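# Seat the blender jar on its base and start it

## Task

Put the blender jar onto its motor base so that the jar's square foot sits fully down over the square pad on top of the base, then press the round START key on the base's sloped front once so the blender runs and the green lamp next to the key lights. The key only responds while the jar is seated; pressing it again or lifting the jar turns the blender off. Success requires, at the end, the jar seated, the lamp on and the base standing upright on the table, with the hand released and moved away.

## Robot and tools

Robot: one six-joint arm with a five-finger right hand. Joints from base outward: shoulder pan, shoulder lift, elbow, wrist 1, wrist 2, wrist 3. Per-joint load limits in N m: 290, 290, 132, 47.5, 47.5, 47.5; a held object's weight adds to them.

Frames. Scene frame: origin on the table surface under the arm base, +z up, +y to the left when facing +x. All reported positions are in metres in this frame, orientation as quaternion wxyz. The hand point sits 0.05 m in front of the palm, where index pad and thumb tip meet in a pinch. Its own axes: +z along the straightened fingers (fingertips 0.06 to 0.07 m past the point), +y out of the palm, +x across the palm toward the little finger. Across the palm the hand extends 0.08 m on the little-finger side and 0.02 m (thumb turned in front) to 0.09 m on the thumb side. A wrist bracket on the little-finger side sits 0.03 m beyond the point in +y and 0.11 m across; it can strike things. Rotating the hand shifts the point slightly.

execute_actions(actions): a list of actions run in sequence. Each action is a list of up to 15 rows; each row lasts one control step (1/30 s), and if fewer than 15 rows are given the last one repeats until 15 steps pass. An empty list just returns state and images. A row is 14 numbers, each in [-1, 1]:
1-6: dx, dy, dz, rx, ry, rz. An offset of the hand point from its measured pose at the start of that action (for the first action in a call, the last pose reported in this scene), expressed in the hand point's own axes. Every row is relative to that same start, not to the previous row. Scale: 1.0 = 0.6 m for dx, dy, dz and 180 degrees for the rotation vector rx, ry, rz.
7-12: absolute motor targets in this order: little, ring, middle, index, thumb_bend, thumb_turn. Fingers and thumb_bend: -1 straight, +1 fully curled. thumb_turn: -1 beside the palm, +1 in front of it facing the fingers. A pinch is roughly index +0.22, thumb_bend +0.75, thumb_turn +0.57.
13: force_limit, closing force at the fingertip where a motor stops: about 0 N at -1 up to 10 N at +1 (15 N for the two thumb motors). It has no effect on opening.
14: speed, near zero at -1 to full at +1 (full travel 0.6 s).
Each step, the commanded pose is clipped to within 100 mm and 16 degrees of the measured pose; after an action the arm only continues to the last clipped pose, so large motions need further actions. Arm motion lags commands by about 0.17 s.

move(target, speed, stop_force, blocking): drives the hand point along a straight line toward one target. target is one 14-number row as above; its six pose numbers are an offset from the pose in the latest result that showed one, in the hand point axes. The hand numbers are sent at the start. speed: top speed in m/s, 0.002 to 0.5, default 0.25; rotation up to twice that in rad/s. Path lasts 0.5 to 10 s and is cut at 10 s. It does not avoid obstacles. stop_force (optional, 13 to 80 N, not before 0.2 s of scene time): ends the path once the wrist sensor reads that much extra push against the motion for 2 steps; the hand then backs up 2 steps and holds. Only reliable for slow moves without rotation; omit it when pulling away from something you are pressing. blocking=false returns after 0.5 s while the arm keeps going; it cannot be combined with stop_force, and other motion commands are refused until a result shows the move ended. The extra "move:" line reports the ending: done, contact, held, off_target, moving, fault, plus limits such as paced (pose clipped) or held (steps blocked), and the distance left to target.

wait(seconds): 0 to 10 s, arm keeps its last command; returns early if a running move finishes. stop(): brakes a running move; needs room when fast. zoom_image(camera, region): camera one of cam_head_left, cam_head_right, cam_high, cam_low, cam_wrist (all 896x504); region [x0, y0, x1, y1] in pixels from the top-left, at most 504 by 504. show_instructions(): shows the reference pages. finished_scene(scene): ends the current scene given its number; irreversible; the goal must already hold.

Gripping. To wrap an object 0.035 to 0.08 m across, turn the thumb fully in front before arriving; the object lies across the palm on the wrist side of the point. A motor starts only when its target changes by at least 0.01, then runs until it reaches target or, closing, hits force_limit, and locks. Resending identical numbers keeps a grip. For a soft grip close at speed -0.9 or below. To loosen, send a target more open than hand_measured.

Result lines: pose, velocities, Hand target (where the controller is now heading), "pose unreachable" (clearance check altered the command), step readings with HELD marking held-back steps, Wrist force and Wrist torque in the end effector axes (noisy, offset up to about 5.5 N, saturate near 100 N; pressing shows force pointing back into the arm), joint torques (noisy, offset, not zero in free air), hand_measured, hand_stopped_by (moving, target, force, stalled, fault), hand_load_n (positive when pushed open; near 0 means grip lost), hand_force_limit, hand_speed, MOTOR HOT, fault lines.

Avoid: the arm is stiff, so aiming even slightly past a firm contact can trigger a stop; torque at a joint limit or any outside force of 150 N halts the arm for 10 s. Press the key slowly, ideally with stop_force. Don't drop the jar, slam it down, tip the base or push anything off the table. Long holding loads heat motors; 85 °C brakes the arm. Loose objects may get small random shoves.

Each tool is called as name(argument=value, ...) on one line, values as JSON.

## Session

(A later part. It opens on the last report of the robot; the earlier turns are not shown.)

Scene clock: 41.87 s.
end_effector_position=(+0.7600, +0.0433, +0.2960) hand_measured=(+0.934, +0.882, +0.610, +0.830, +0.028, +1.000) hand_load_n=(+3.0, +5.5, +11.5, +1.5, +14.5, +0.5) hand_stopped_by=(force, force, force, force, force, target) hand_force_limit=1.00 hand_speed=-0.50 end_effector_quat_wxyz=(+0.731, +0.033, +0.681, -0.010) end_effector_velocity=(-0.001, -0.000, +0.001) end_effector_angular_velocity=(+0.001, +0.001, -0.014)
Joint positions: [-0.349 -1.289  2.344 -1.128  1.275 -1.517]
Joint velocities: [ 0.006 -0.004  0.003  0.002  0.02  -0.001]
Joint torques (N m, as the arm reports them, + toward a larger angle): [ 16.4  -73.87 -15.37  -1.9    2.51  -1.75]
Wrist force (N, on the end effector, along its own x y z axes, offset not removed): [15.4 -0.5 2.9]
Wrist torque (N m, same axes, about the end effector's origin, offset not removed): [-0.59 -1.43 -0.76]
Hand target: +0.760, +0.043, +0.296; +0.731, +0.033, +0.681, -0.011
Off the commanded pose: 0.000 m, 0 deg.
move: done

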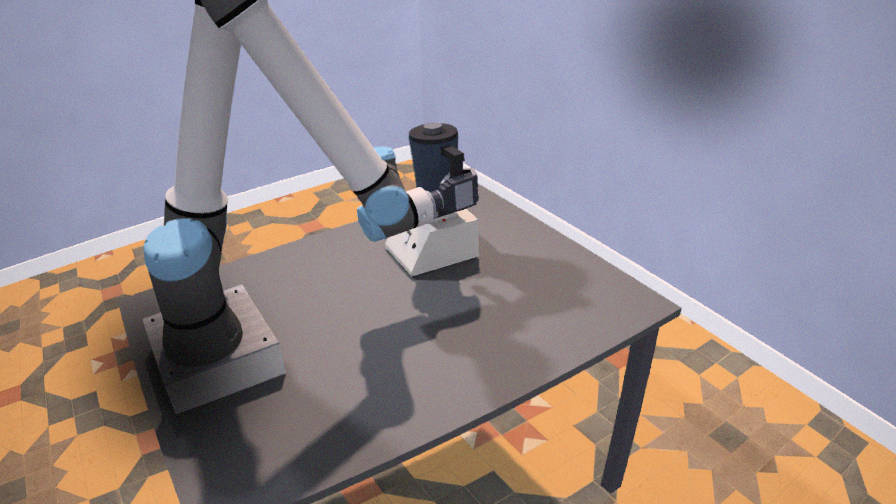

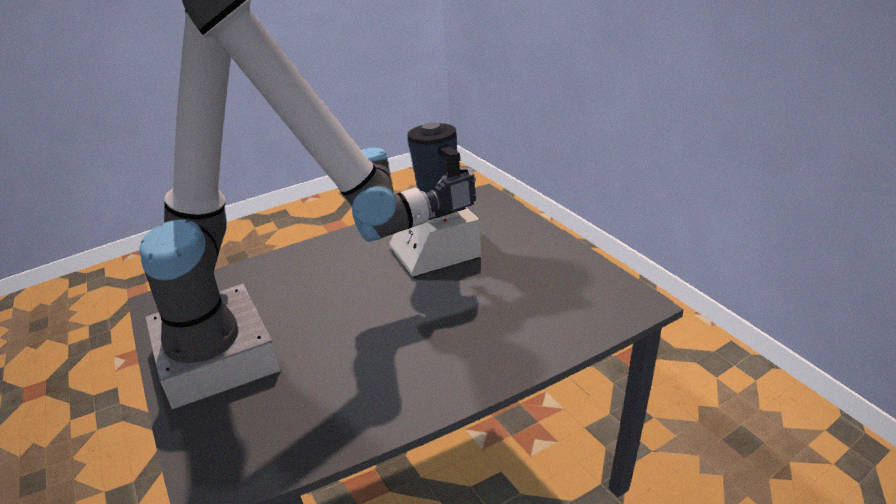

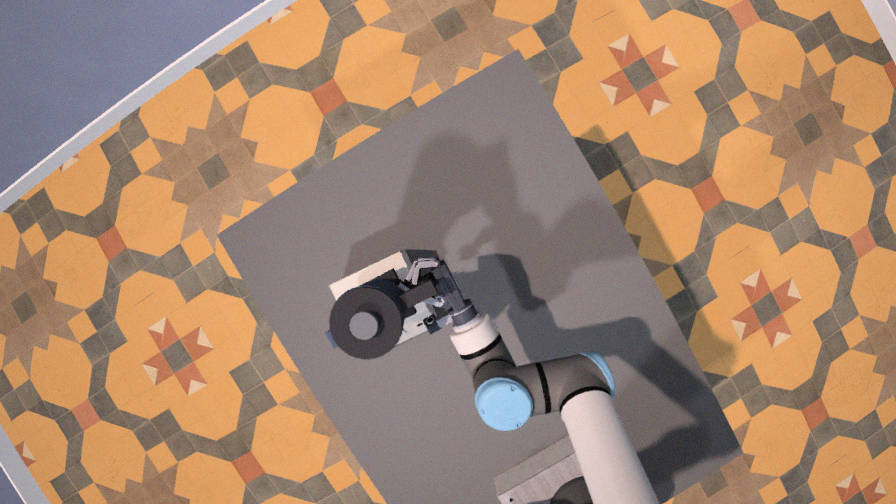

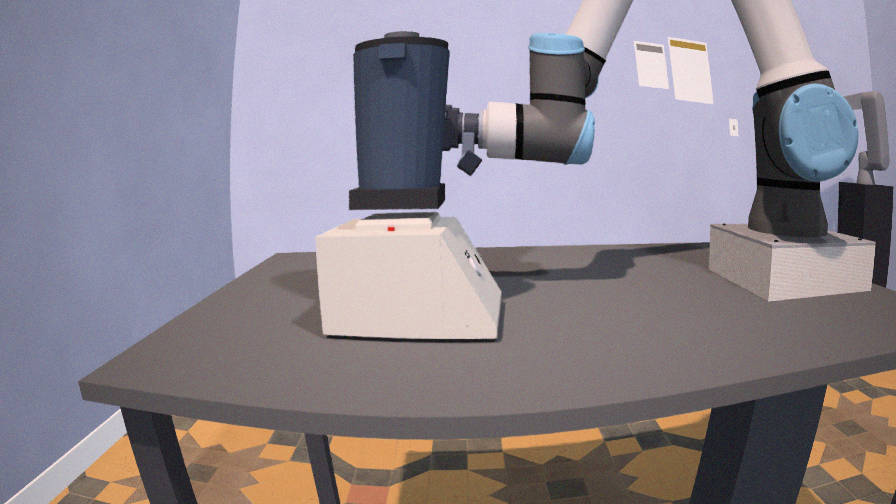

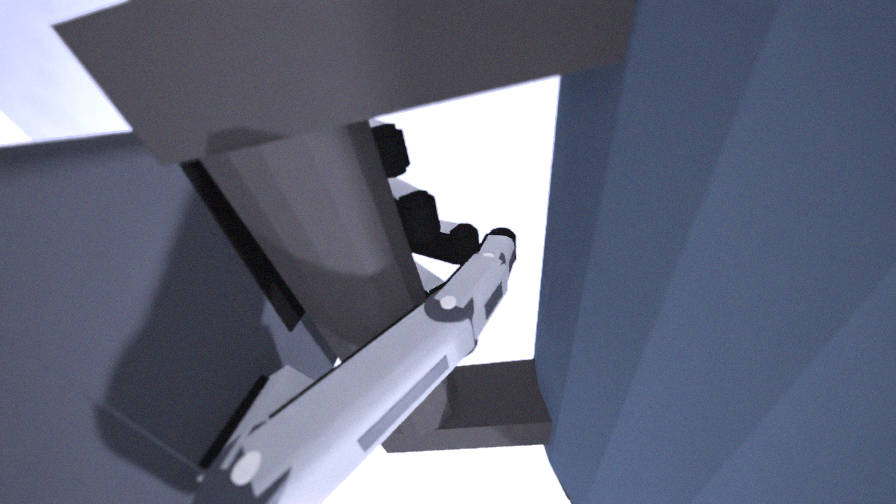

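move(target=[0.012,-0.01,0.007,-0.008,0,0,0.97,0.97,0.97,0.97,0.95,1,1,-0.5], speed=0.03)

move(target=[0.06,0,0,0,0,0,0.97,0.97,0.97,0.97,0.95,1,1,-0.5], speed=0.008, stop_force=25)

zoom_image(camera="cam_low", region=[300,60,520,280])

zoom_image(camera="cam_high", region=[290,230,490,400])

Scene clock: 45.13 s.
end_effector_position=(+0.7642, +0.0374, +0.2890) hand_measured=(+0.934, +0.882, +0.610, +0.830, +0.028, +1.000) hand_load_n=(+3.0, +5.5, +11.5, +1.5, +14.5, +0.5) hand_stopped_by=(force, force, force, force, force, target) hand_force_limit=1.00 hand_speed=-0.50 end_effector_quat_wxyz=(+0.732, +0.024, +0.681, -0.002) end_effector_velocity=(+0.000, -0.000, -0.002) end_effector_angular_velocity=(+0.000, +0.001, +0.007)
Joint positions: [-0.37  -1.269  2.337 -1.143  1.229 -1.515]
Joint velocities: [-0.004  0.005 -0.001 -0.003 -0.011  0.001]
Joint torques (N m, as the arm reports them, + toward a larger angle): [-13.61 -42.64 -38.02  -6.    -3.03   3.68]
Wrist force (N, on the end effector, along its own x y z axes, offset not removed): [14.4 -0.6 4.4]
Wrist torque (N m, same axes, about the end effector's origin, offset not removed): [-0.63 -1.33 -0.86]
Hand target: +0.764, +0.037, +0.289; +0.732, +0.024, +0.681, -0.002
Off the commanded pose: 0.000 m, 0 deg.
move: done

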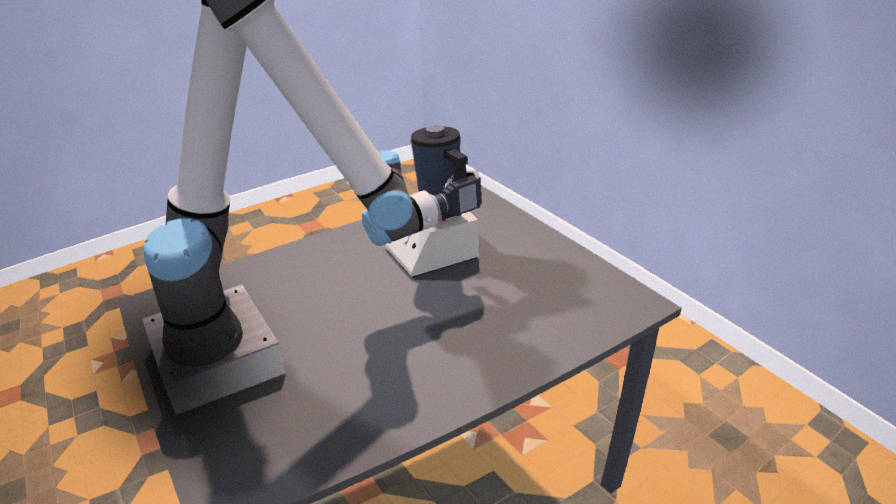

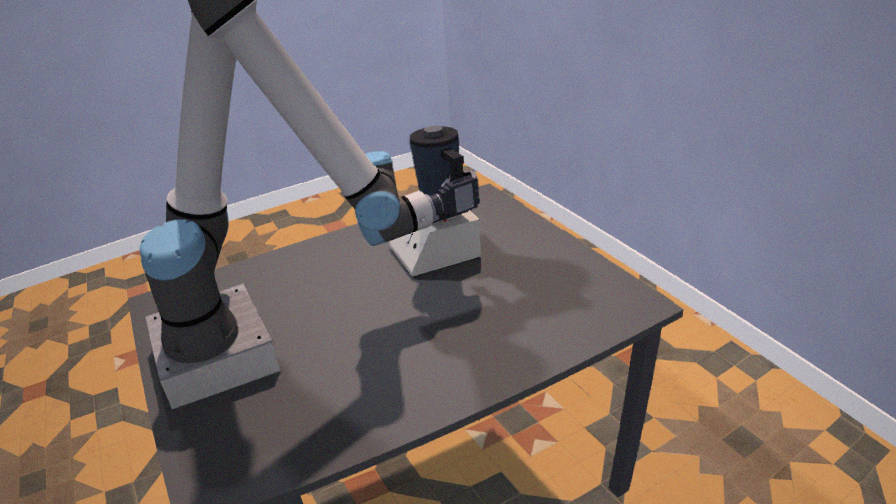

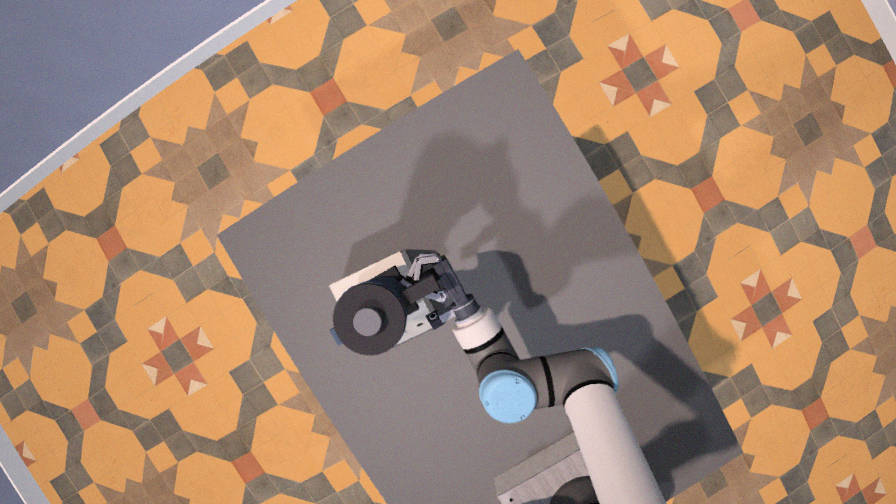

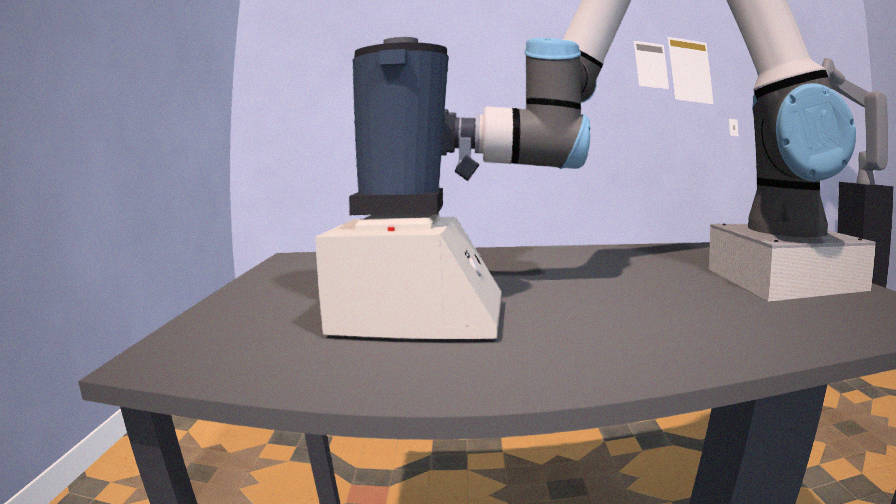

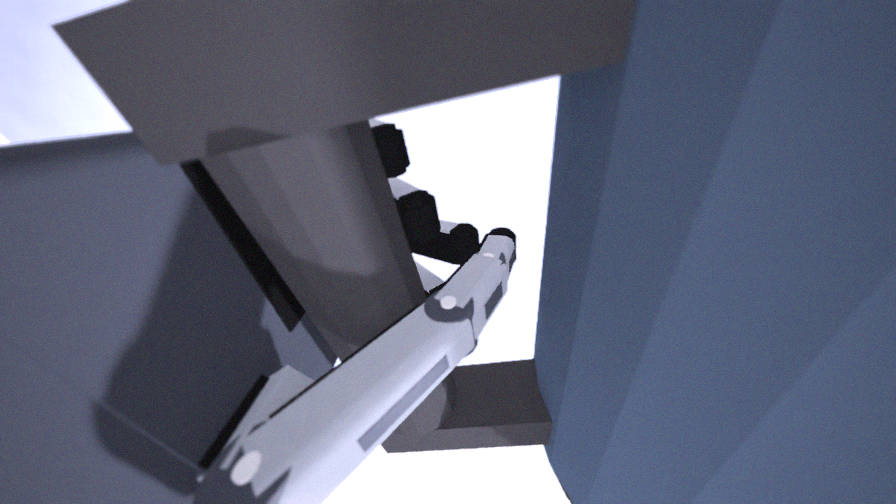

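Scene clock: 47.60 s.
end_effector_position=(+0.7654, +0.0378, +0.2725) hand_measured=(+0.934, +0.884, +0.610, +0.830, +0.028, +1.000) hand_load_n=(+1.0, +0.0, +7.5, +0.0, +14.5, +10.0) hand_stopped_by=(force, force, force, force, force, target) hand_force_limit=1.00 hand_speed=-0.50 end_effector_quat_wxyz=(+0.732, +0.024, +0.681, -0.002) end_effector_velocity=(-0.001, +0.000, +0.002) end_effector_angular_velocity=(+0.001, +0.002, +0.001)
Joint positions: [-0.368 -1.234  2.339 -1.18   1.231 -1.516]
Joint velocities: [ 0.    -0.006  0.     0.008 -0.001 -0.   ]
Joint torques (N m, as the arm reports them, + toward a larger angle): [ 21.92 -59.49  -1.86   2.51  -4.64  -5.23]
Wrist force (N, on the end effector, along its own x y z axes, offset not removed): [-12.2 -17.4 1.9]
Wrist torque (N m, same axes, about the end effector's origin, offset not removed): [-1.53 0.51 0.50]
Hand target: +0.765, +0.038, +0.273; +0.732, +0.024, +0.681, -0.002
Off the commanded pose: 0.019 m, 0 deg.
move: contact

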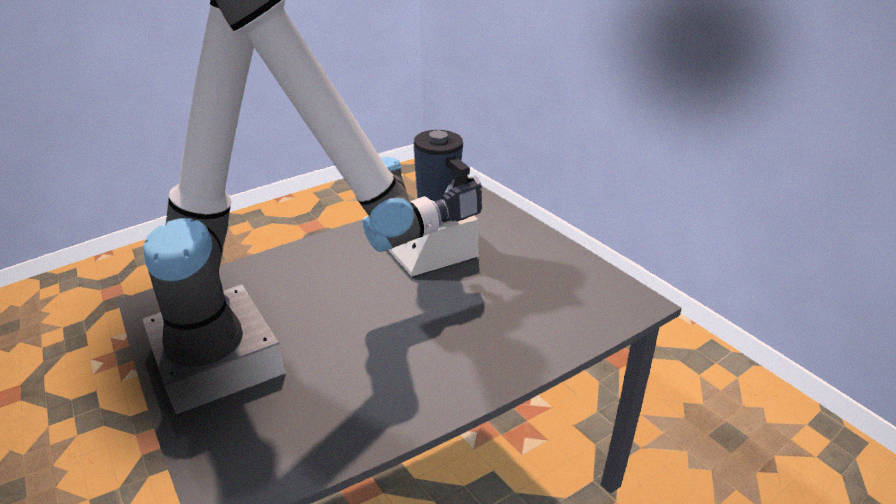

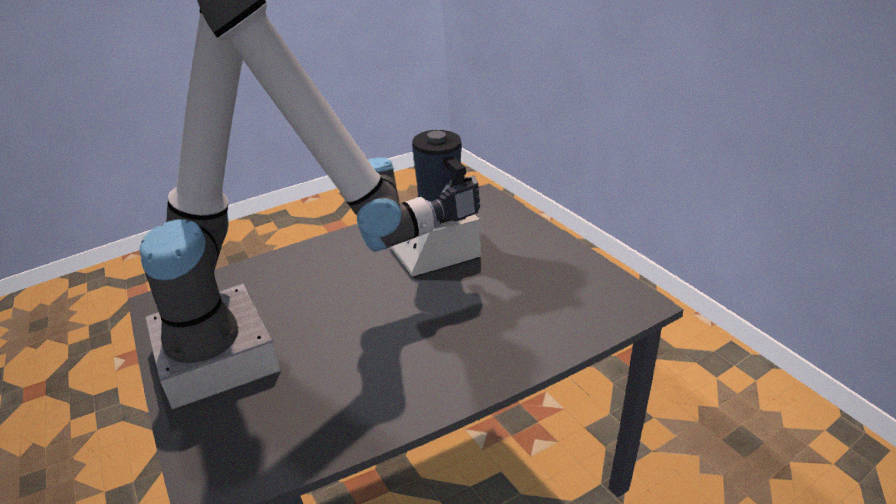

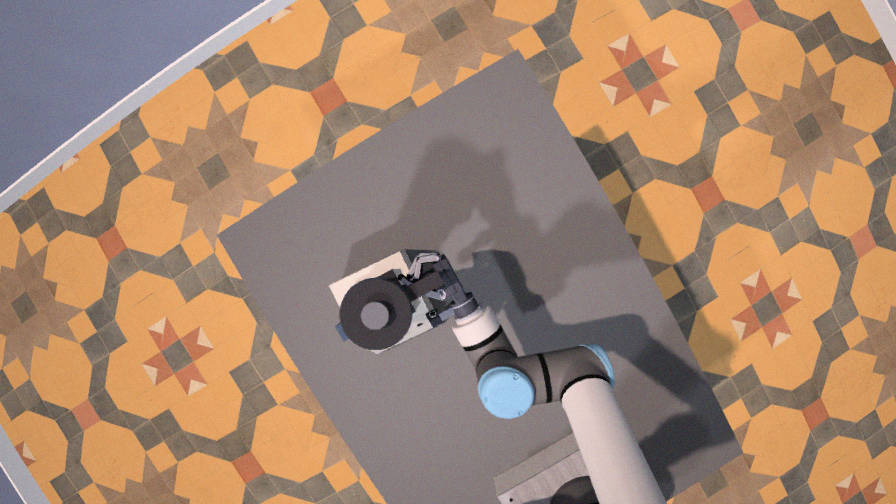

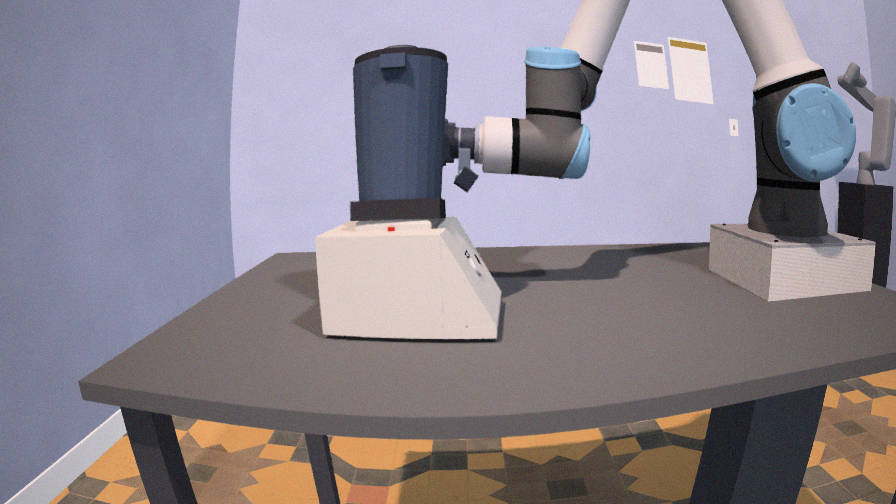

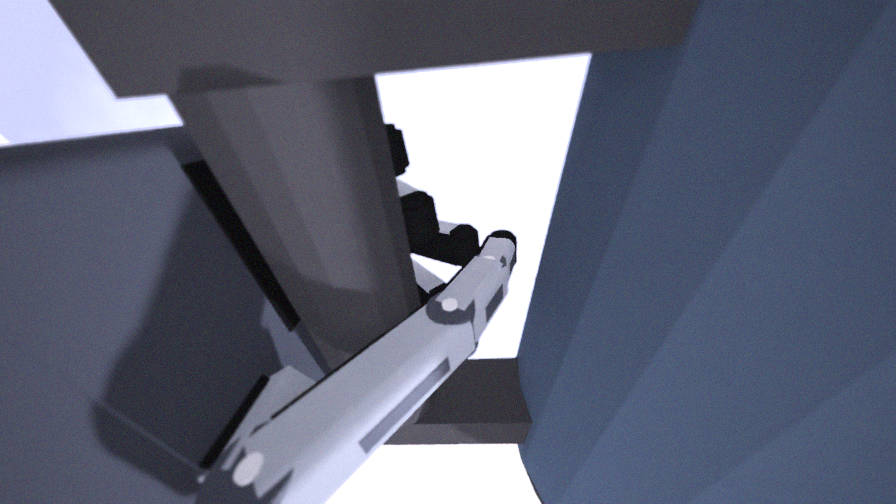

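Region (300, 60, 520, 280) of cam_low's 896x504 image, scaled by 2.291, with more detail than that image has.

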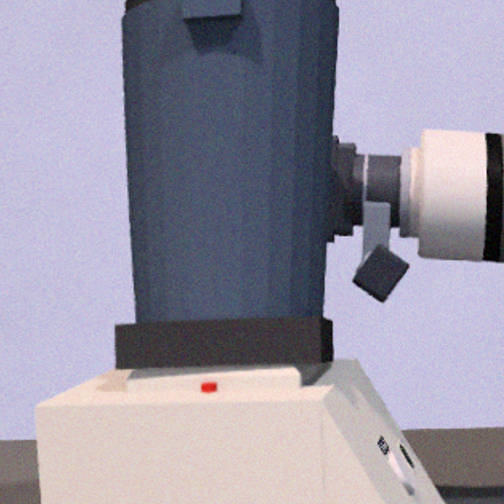

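Region (290, 230, 490, 400) of cam_high's 896x504 image, scaled by 2.520, with more detail than that image has; it fills the top 428 rows of this view, and the rest is white.

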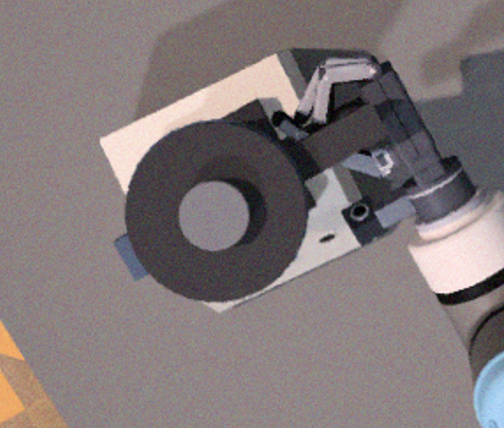

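move(target=[-0.03,0,0,0,0,0,0.97,0.97,0.97,0.97,0.95,1,1,-0.5], speed=0.03)

move(target=[0,0.015,0,0,0,0,0.97,0.97,0.97,0.97,0.95,1,1,-0.5], speed=0.03)

move(target=[0.07,0,0,0,0,0,0.97,0.97,0.97,0.97,0.95,1,1,-0.5], speed=0.008, stop_force=25)

zoom_image(camera="cam_low", region=[300,60,520,280])

Scene clock: 50.77 s.
end_effector_position=(+0.7642, +0.0373, +0.2902) hand_measured=(+0.934, +0.884, +0.610, +0.830, +0.028, +1.000) hand_load_n=(+0.5, +0.0, +8.5, +0.0, +13.5, +3.5) hand_stopped_by=(force, force, force, force, force, target) hand_force_limit=1.00 hand_speed=-0.50 end_effector_quat_wxyz=(+0.732, +0.024, +0.681, -0.002) end_effector_velocity=(-0.000, -0.000, +0.003) end_effector_angular_velocity=(+0.000, -0.000, -0.000)
Joint positions: [-0.37  -1.271  2.336 -1.14   1.229 -1.515]
Joint velocities: [-0.    -0.005  0.     0.005  0.     0.001]
Joint torques (N m, as the arm reports them, + toward a larger angle): [-13.15 -69.67 -33.53   0.07  -3.71   1.53]
Wrist force (N, on the end effector, along its own x y z axes, offset not removed): [6.9 -1.5 4.2]
Wrist torque (N m, same axes, about the end effector's origin, offset not removed): [-0.55 -1.10 0.10]
Hand target: +0.764, +0.037, +0.290; +0.732, +0.024, +0.681, -0.002
Off the commanded pose: 0.000 m, 0 deg.
move: done

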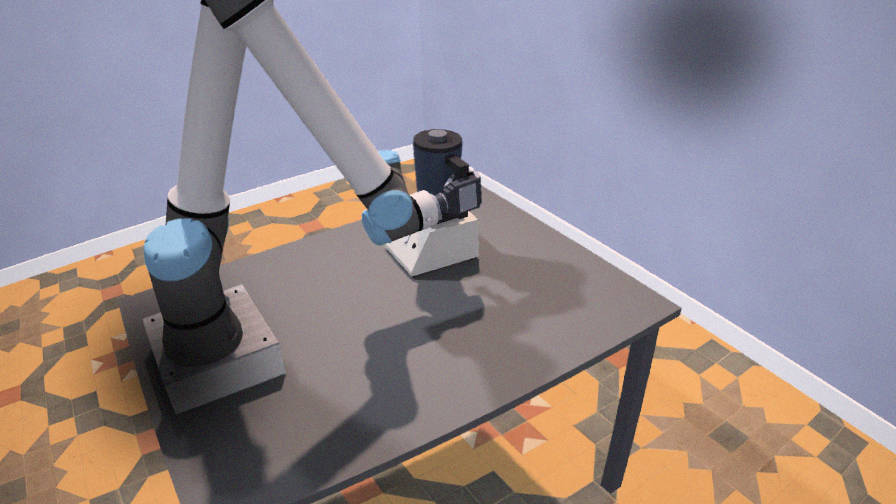

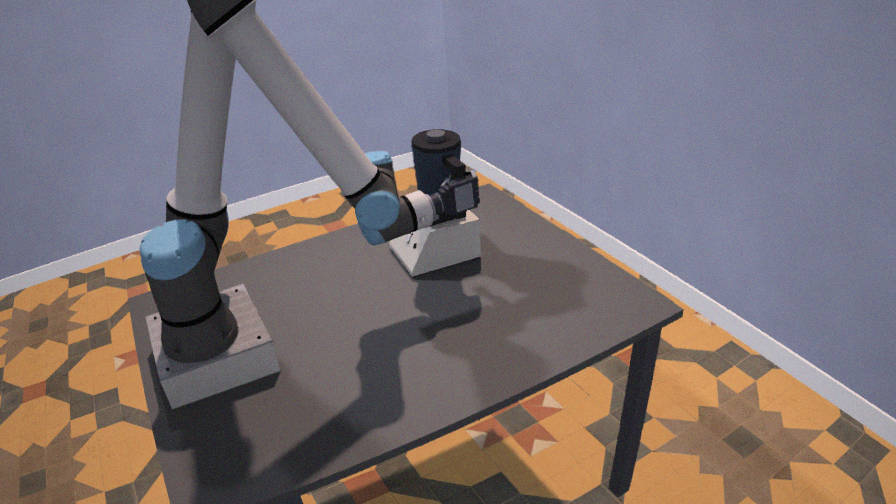

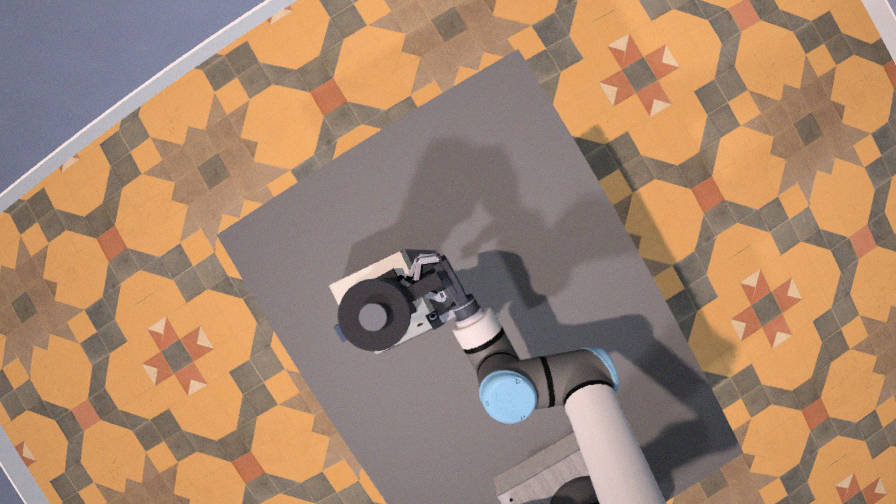

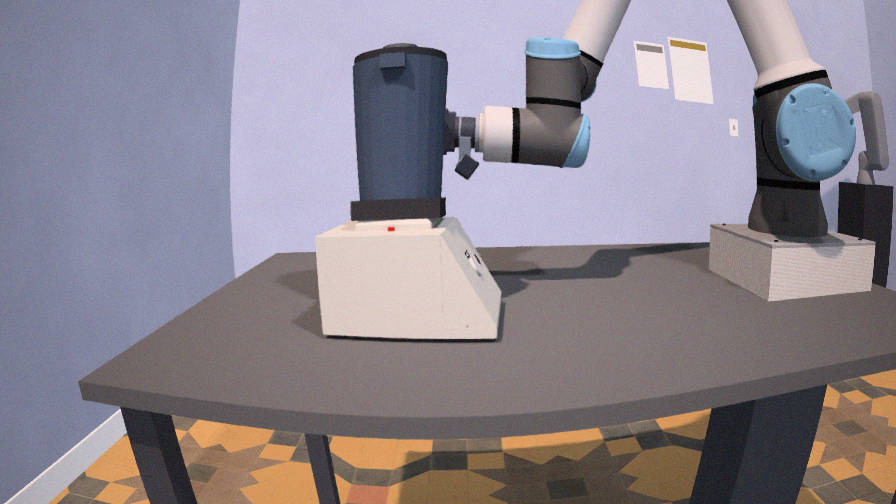

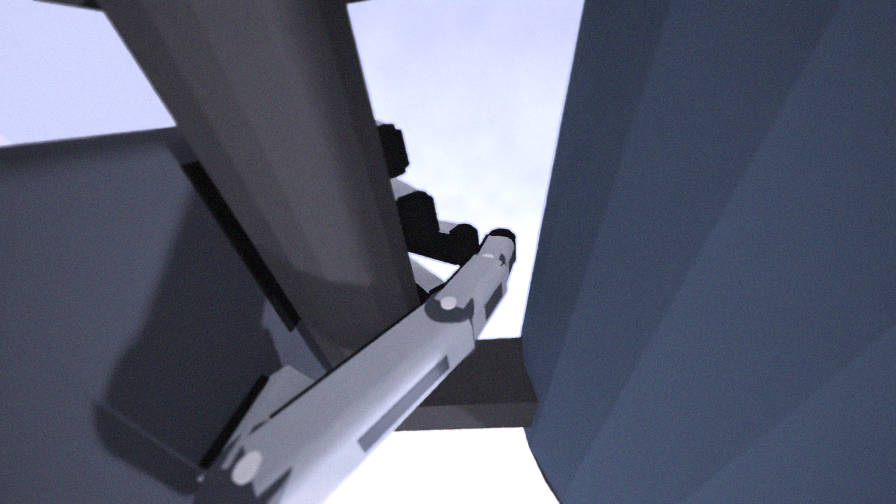

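Scene clock: 51.53 s.
end_effector_position=(+0.7645, +0.0460, +0.2905) hand_measured=(+0.934, +0.884, +0.610, +0.830, +0.028, +1.000) hand_load_n=(+0.0, +0.0, +8.5, +0.0, +13.5, +3.5) hand_stopped_by=(force, force, force, force, force, target) hand_force_limit=1.00 hand_speed=-0.50 end_effector_quat_wxyz=(+0.732, +0.024, +0.681, -0.002) end_effector_velocity=(+0.000, +0.003, +0.000) end_effector_angular_velocity=(-0.001, -0.001, +0.001)
Joint positions: [-0.353 -1.272  2.336 -1.139  1.247 -1.517]
Joint velocities: [ 0.005 -0.    -0.001  0.     0.004 -0.001]
Joint torques (N m, as the arm reports them, + toward a larger angle): [ 17.65 -67.99 -33.86   0.59   3.04  -3.21]
Wrist force (N, on the end effector, along its own x y z axes, offset not removed): [4.9 0.5 3.1]
Wrist torque (N m, same axes, about the end effector's origin, offset not removed): [-0.42 -1.10 0.12]
Hand target: +0.765, +0.046, +0.291; +0.732, +0.024, +0.681, -0.002
Off the commanded pose: 0.000 m, 0 deg.
move: done

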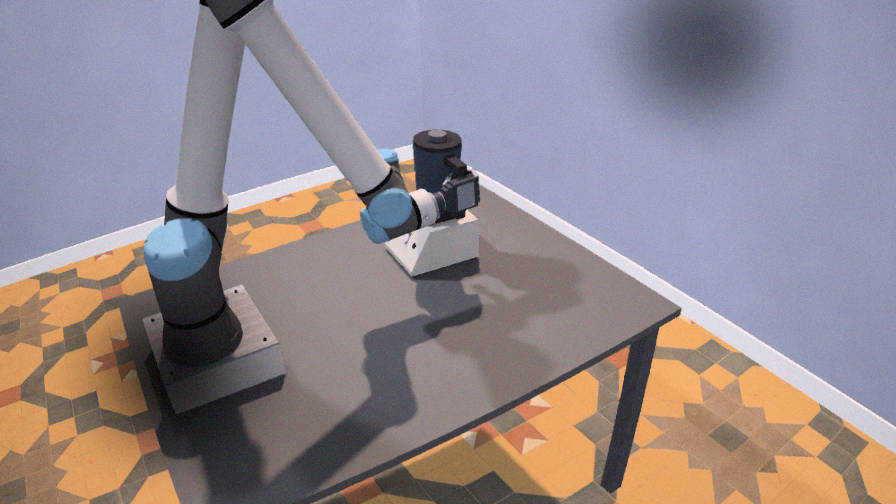

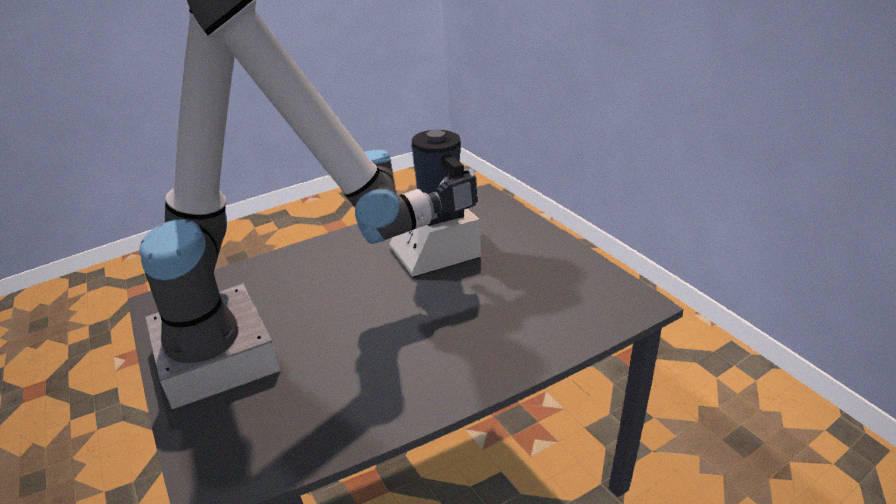

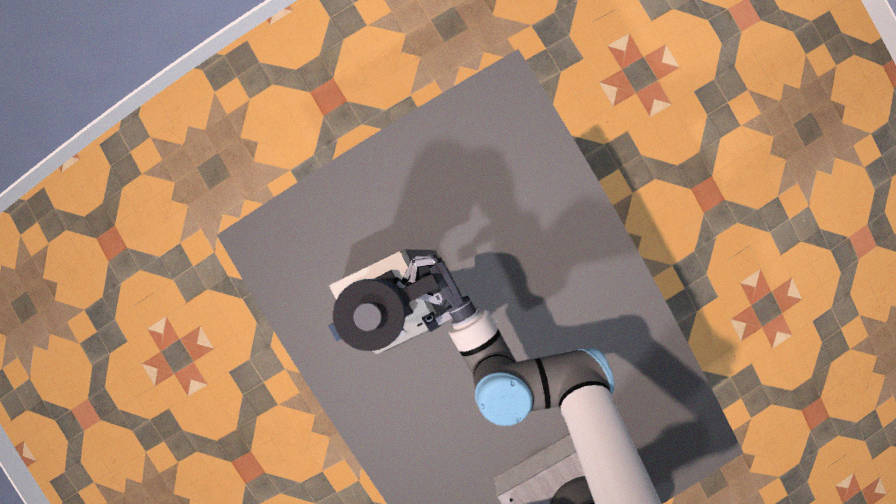

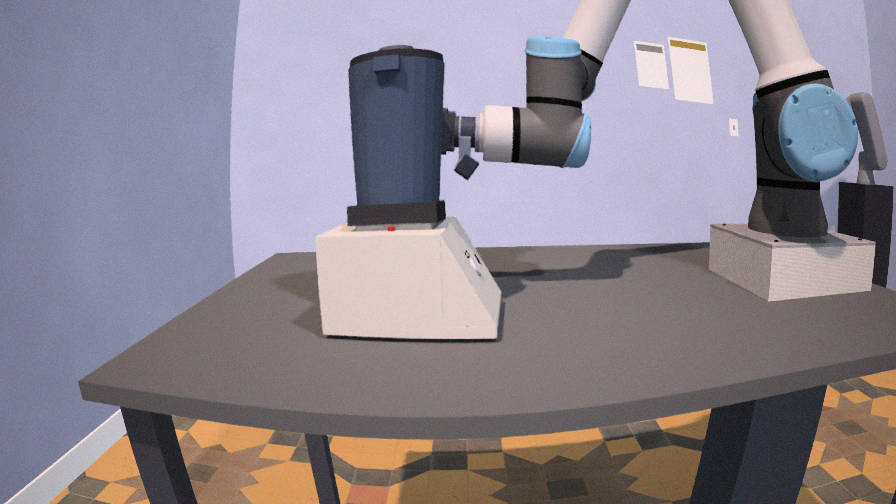

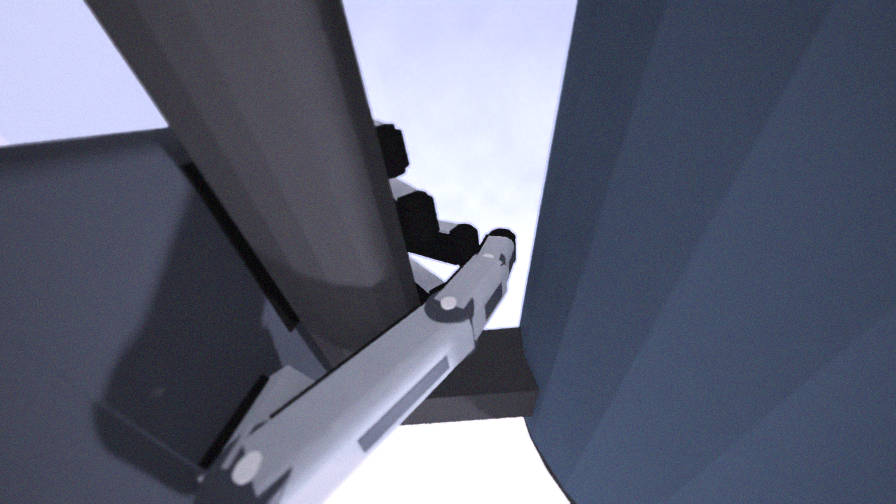

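Scene clock: 55.77 s.
end_effector_position=(+0.7667, +0.0469, +0.2597) hand_measured=(+0.934, +0.884, +0.610, +0.830, +0.028, +1.000) hand_load_n=(+2.5, +0.0, +7.5, +0.0, +14.5, +8.5) hand_stopped_by=(force, force, force, force, force, target) hand_force_limit=1.00 hand_speed=-0.50 end_effector_quat_wxyz=(+0.732, +0.024, +0.681, -0.002) end_effector_velocity=(-0.000, +0.000, +0.002) end_effector_angular_velocity=(+0.001, +0.002, +0.001)
Joint positions: [-0.349 -1.207  2.34  -1.207  1.25  -1.517]
Joint velocities: [ 0.    -0.005 -0.001  0.008 -0.001  0.   ]
Joint torques (N m, as the arm reports them, + toward a larger angle): [ 15.91 -59.07  -5.99   2.64  -0.56  -3.93]
Wrist force (N, on the end effector, along its own x y z axes, offset not removed): [-12.7 -4.5 -6.9]
Wrist torque (N m, same axes, about the end effector's origin, offset not removed): [-0.26 0.08 0.16]
Hand target: +0.767, +0.047, +0.260; +0.732, +0.024, +0.681, -0.002
Off the commanded pose: 0.011 m, 0 deg.
move: contact

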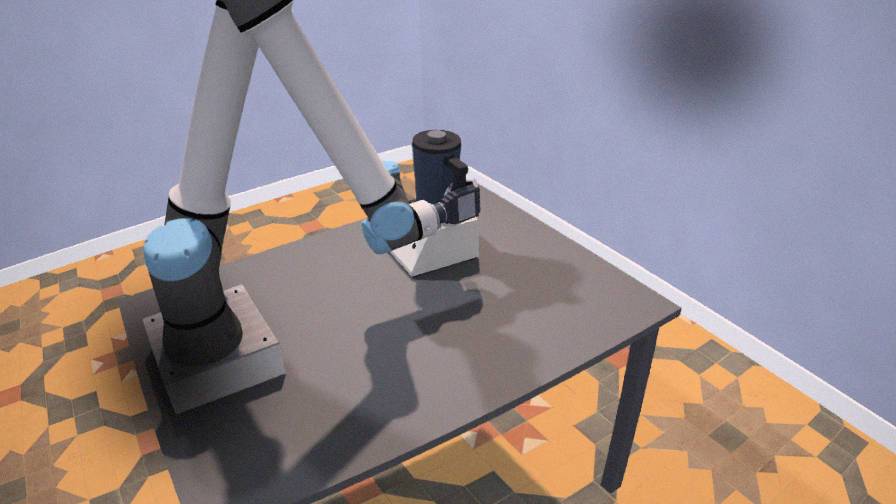

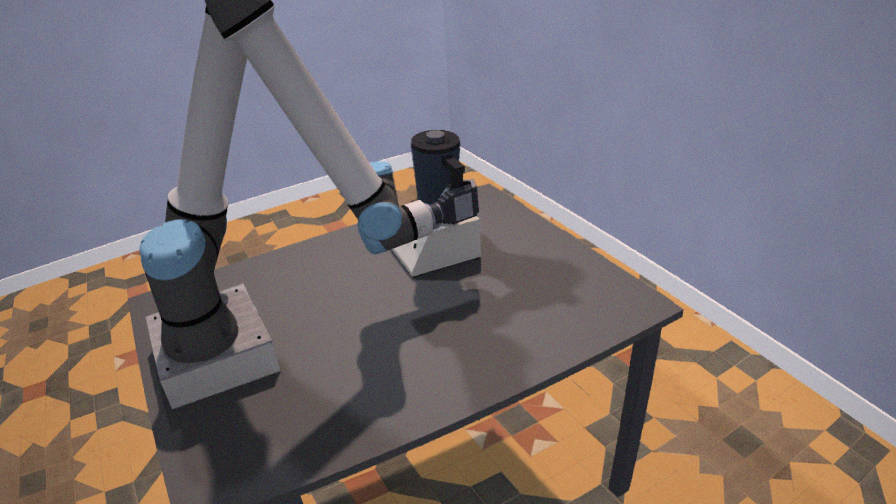

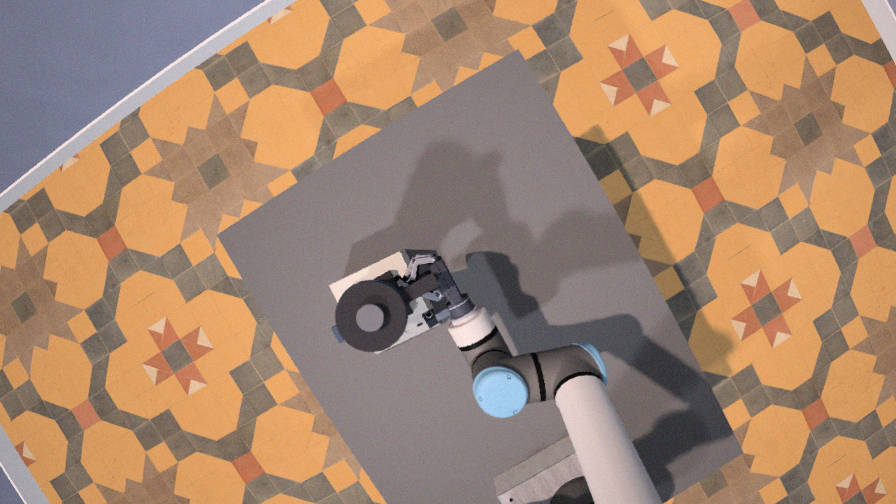

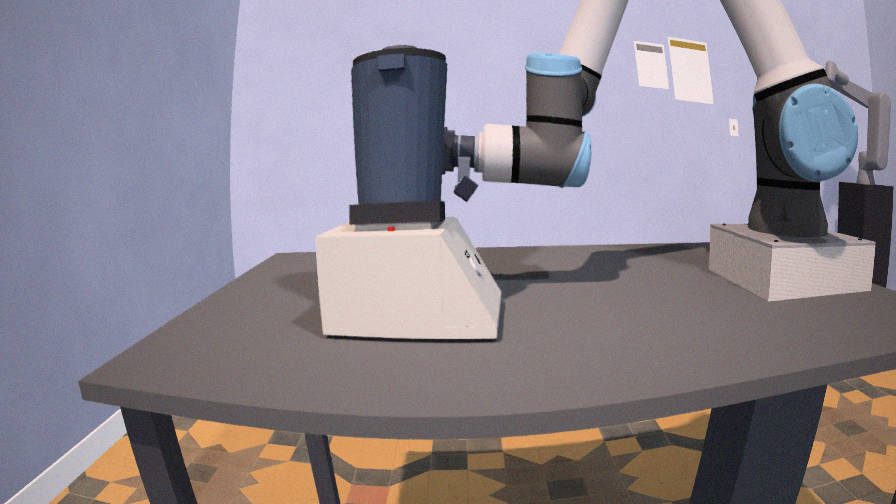

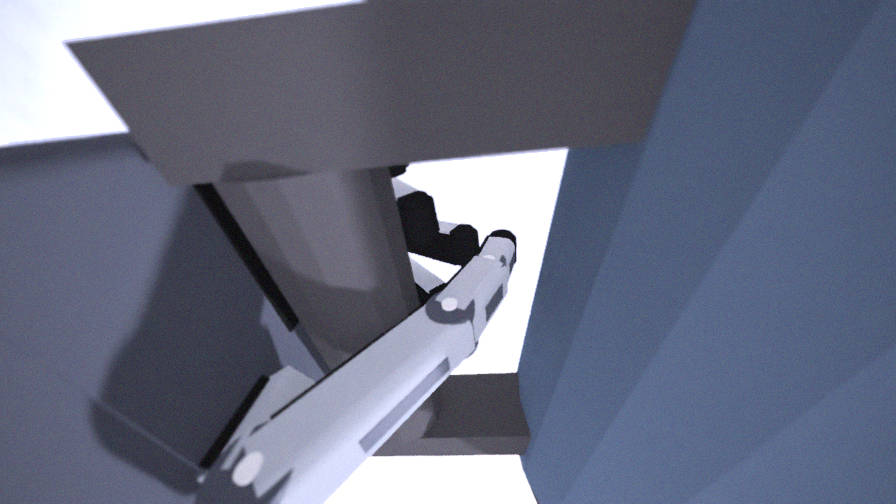

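Region (300, 60, 520, 280) of cam_low's 896x504 image, scaled by 2.291, with more detail than that image has.

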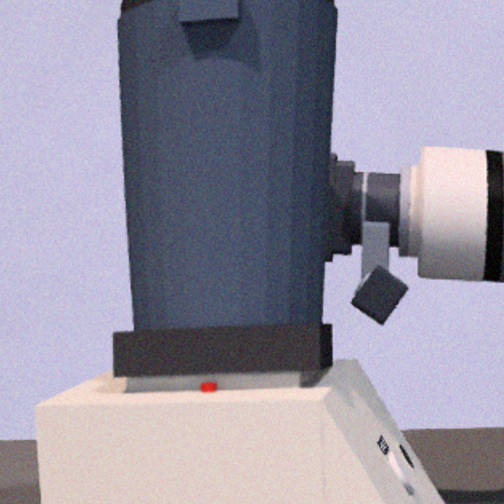

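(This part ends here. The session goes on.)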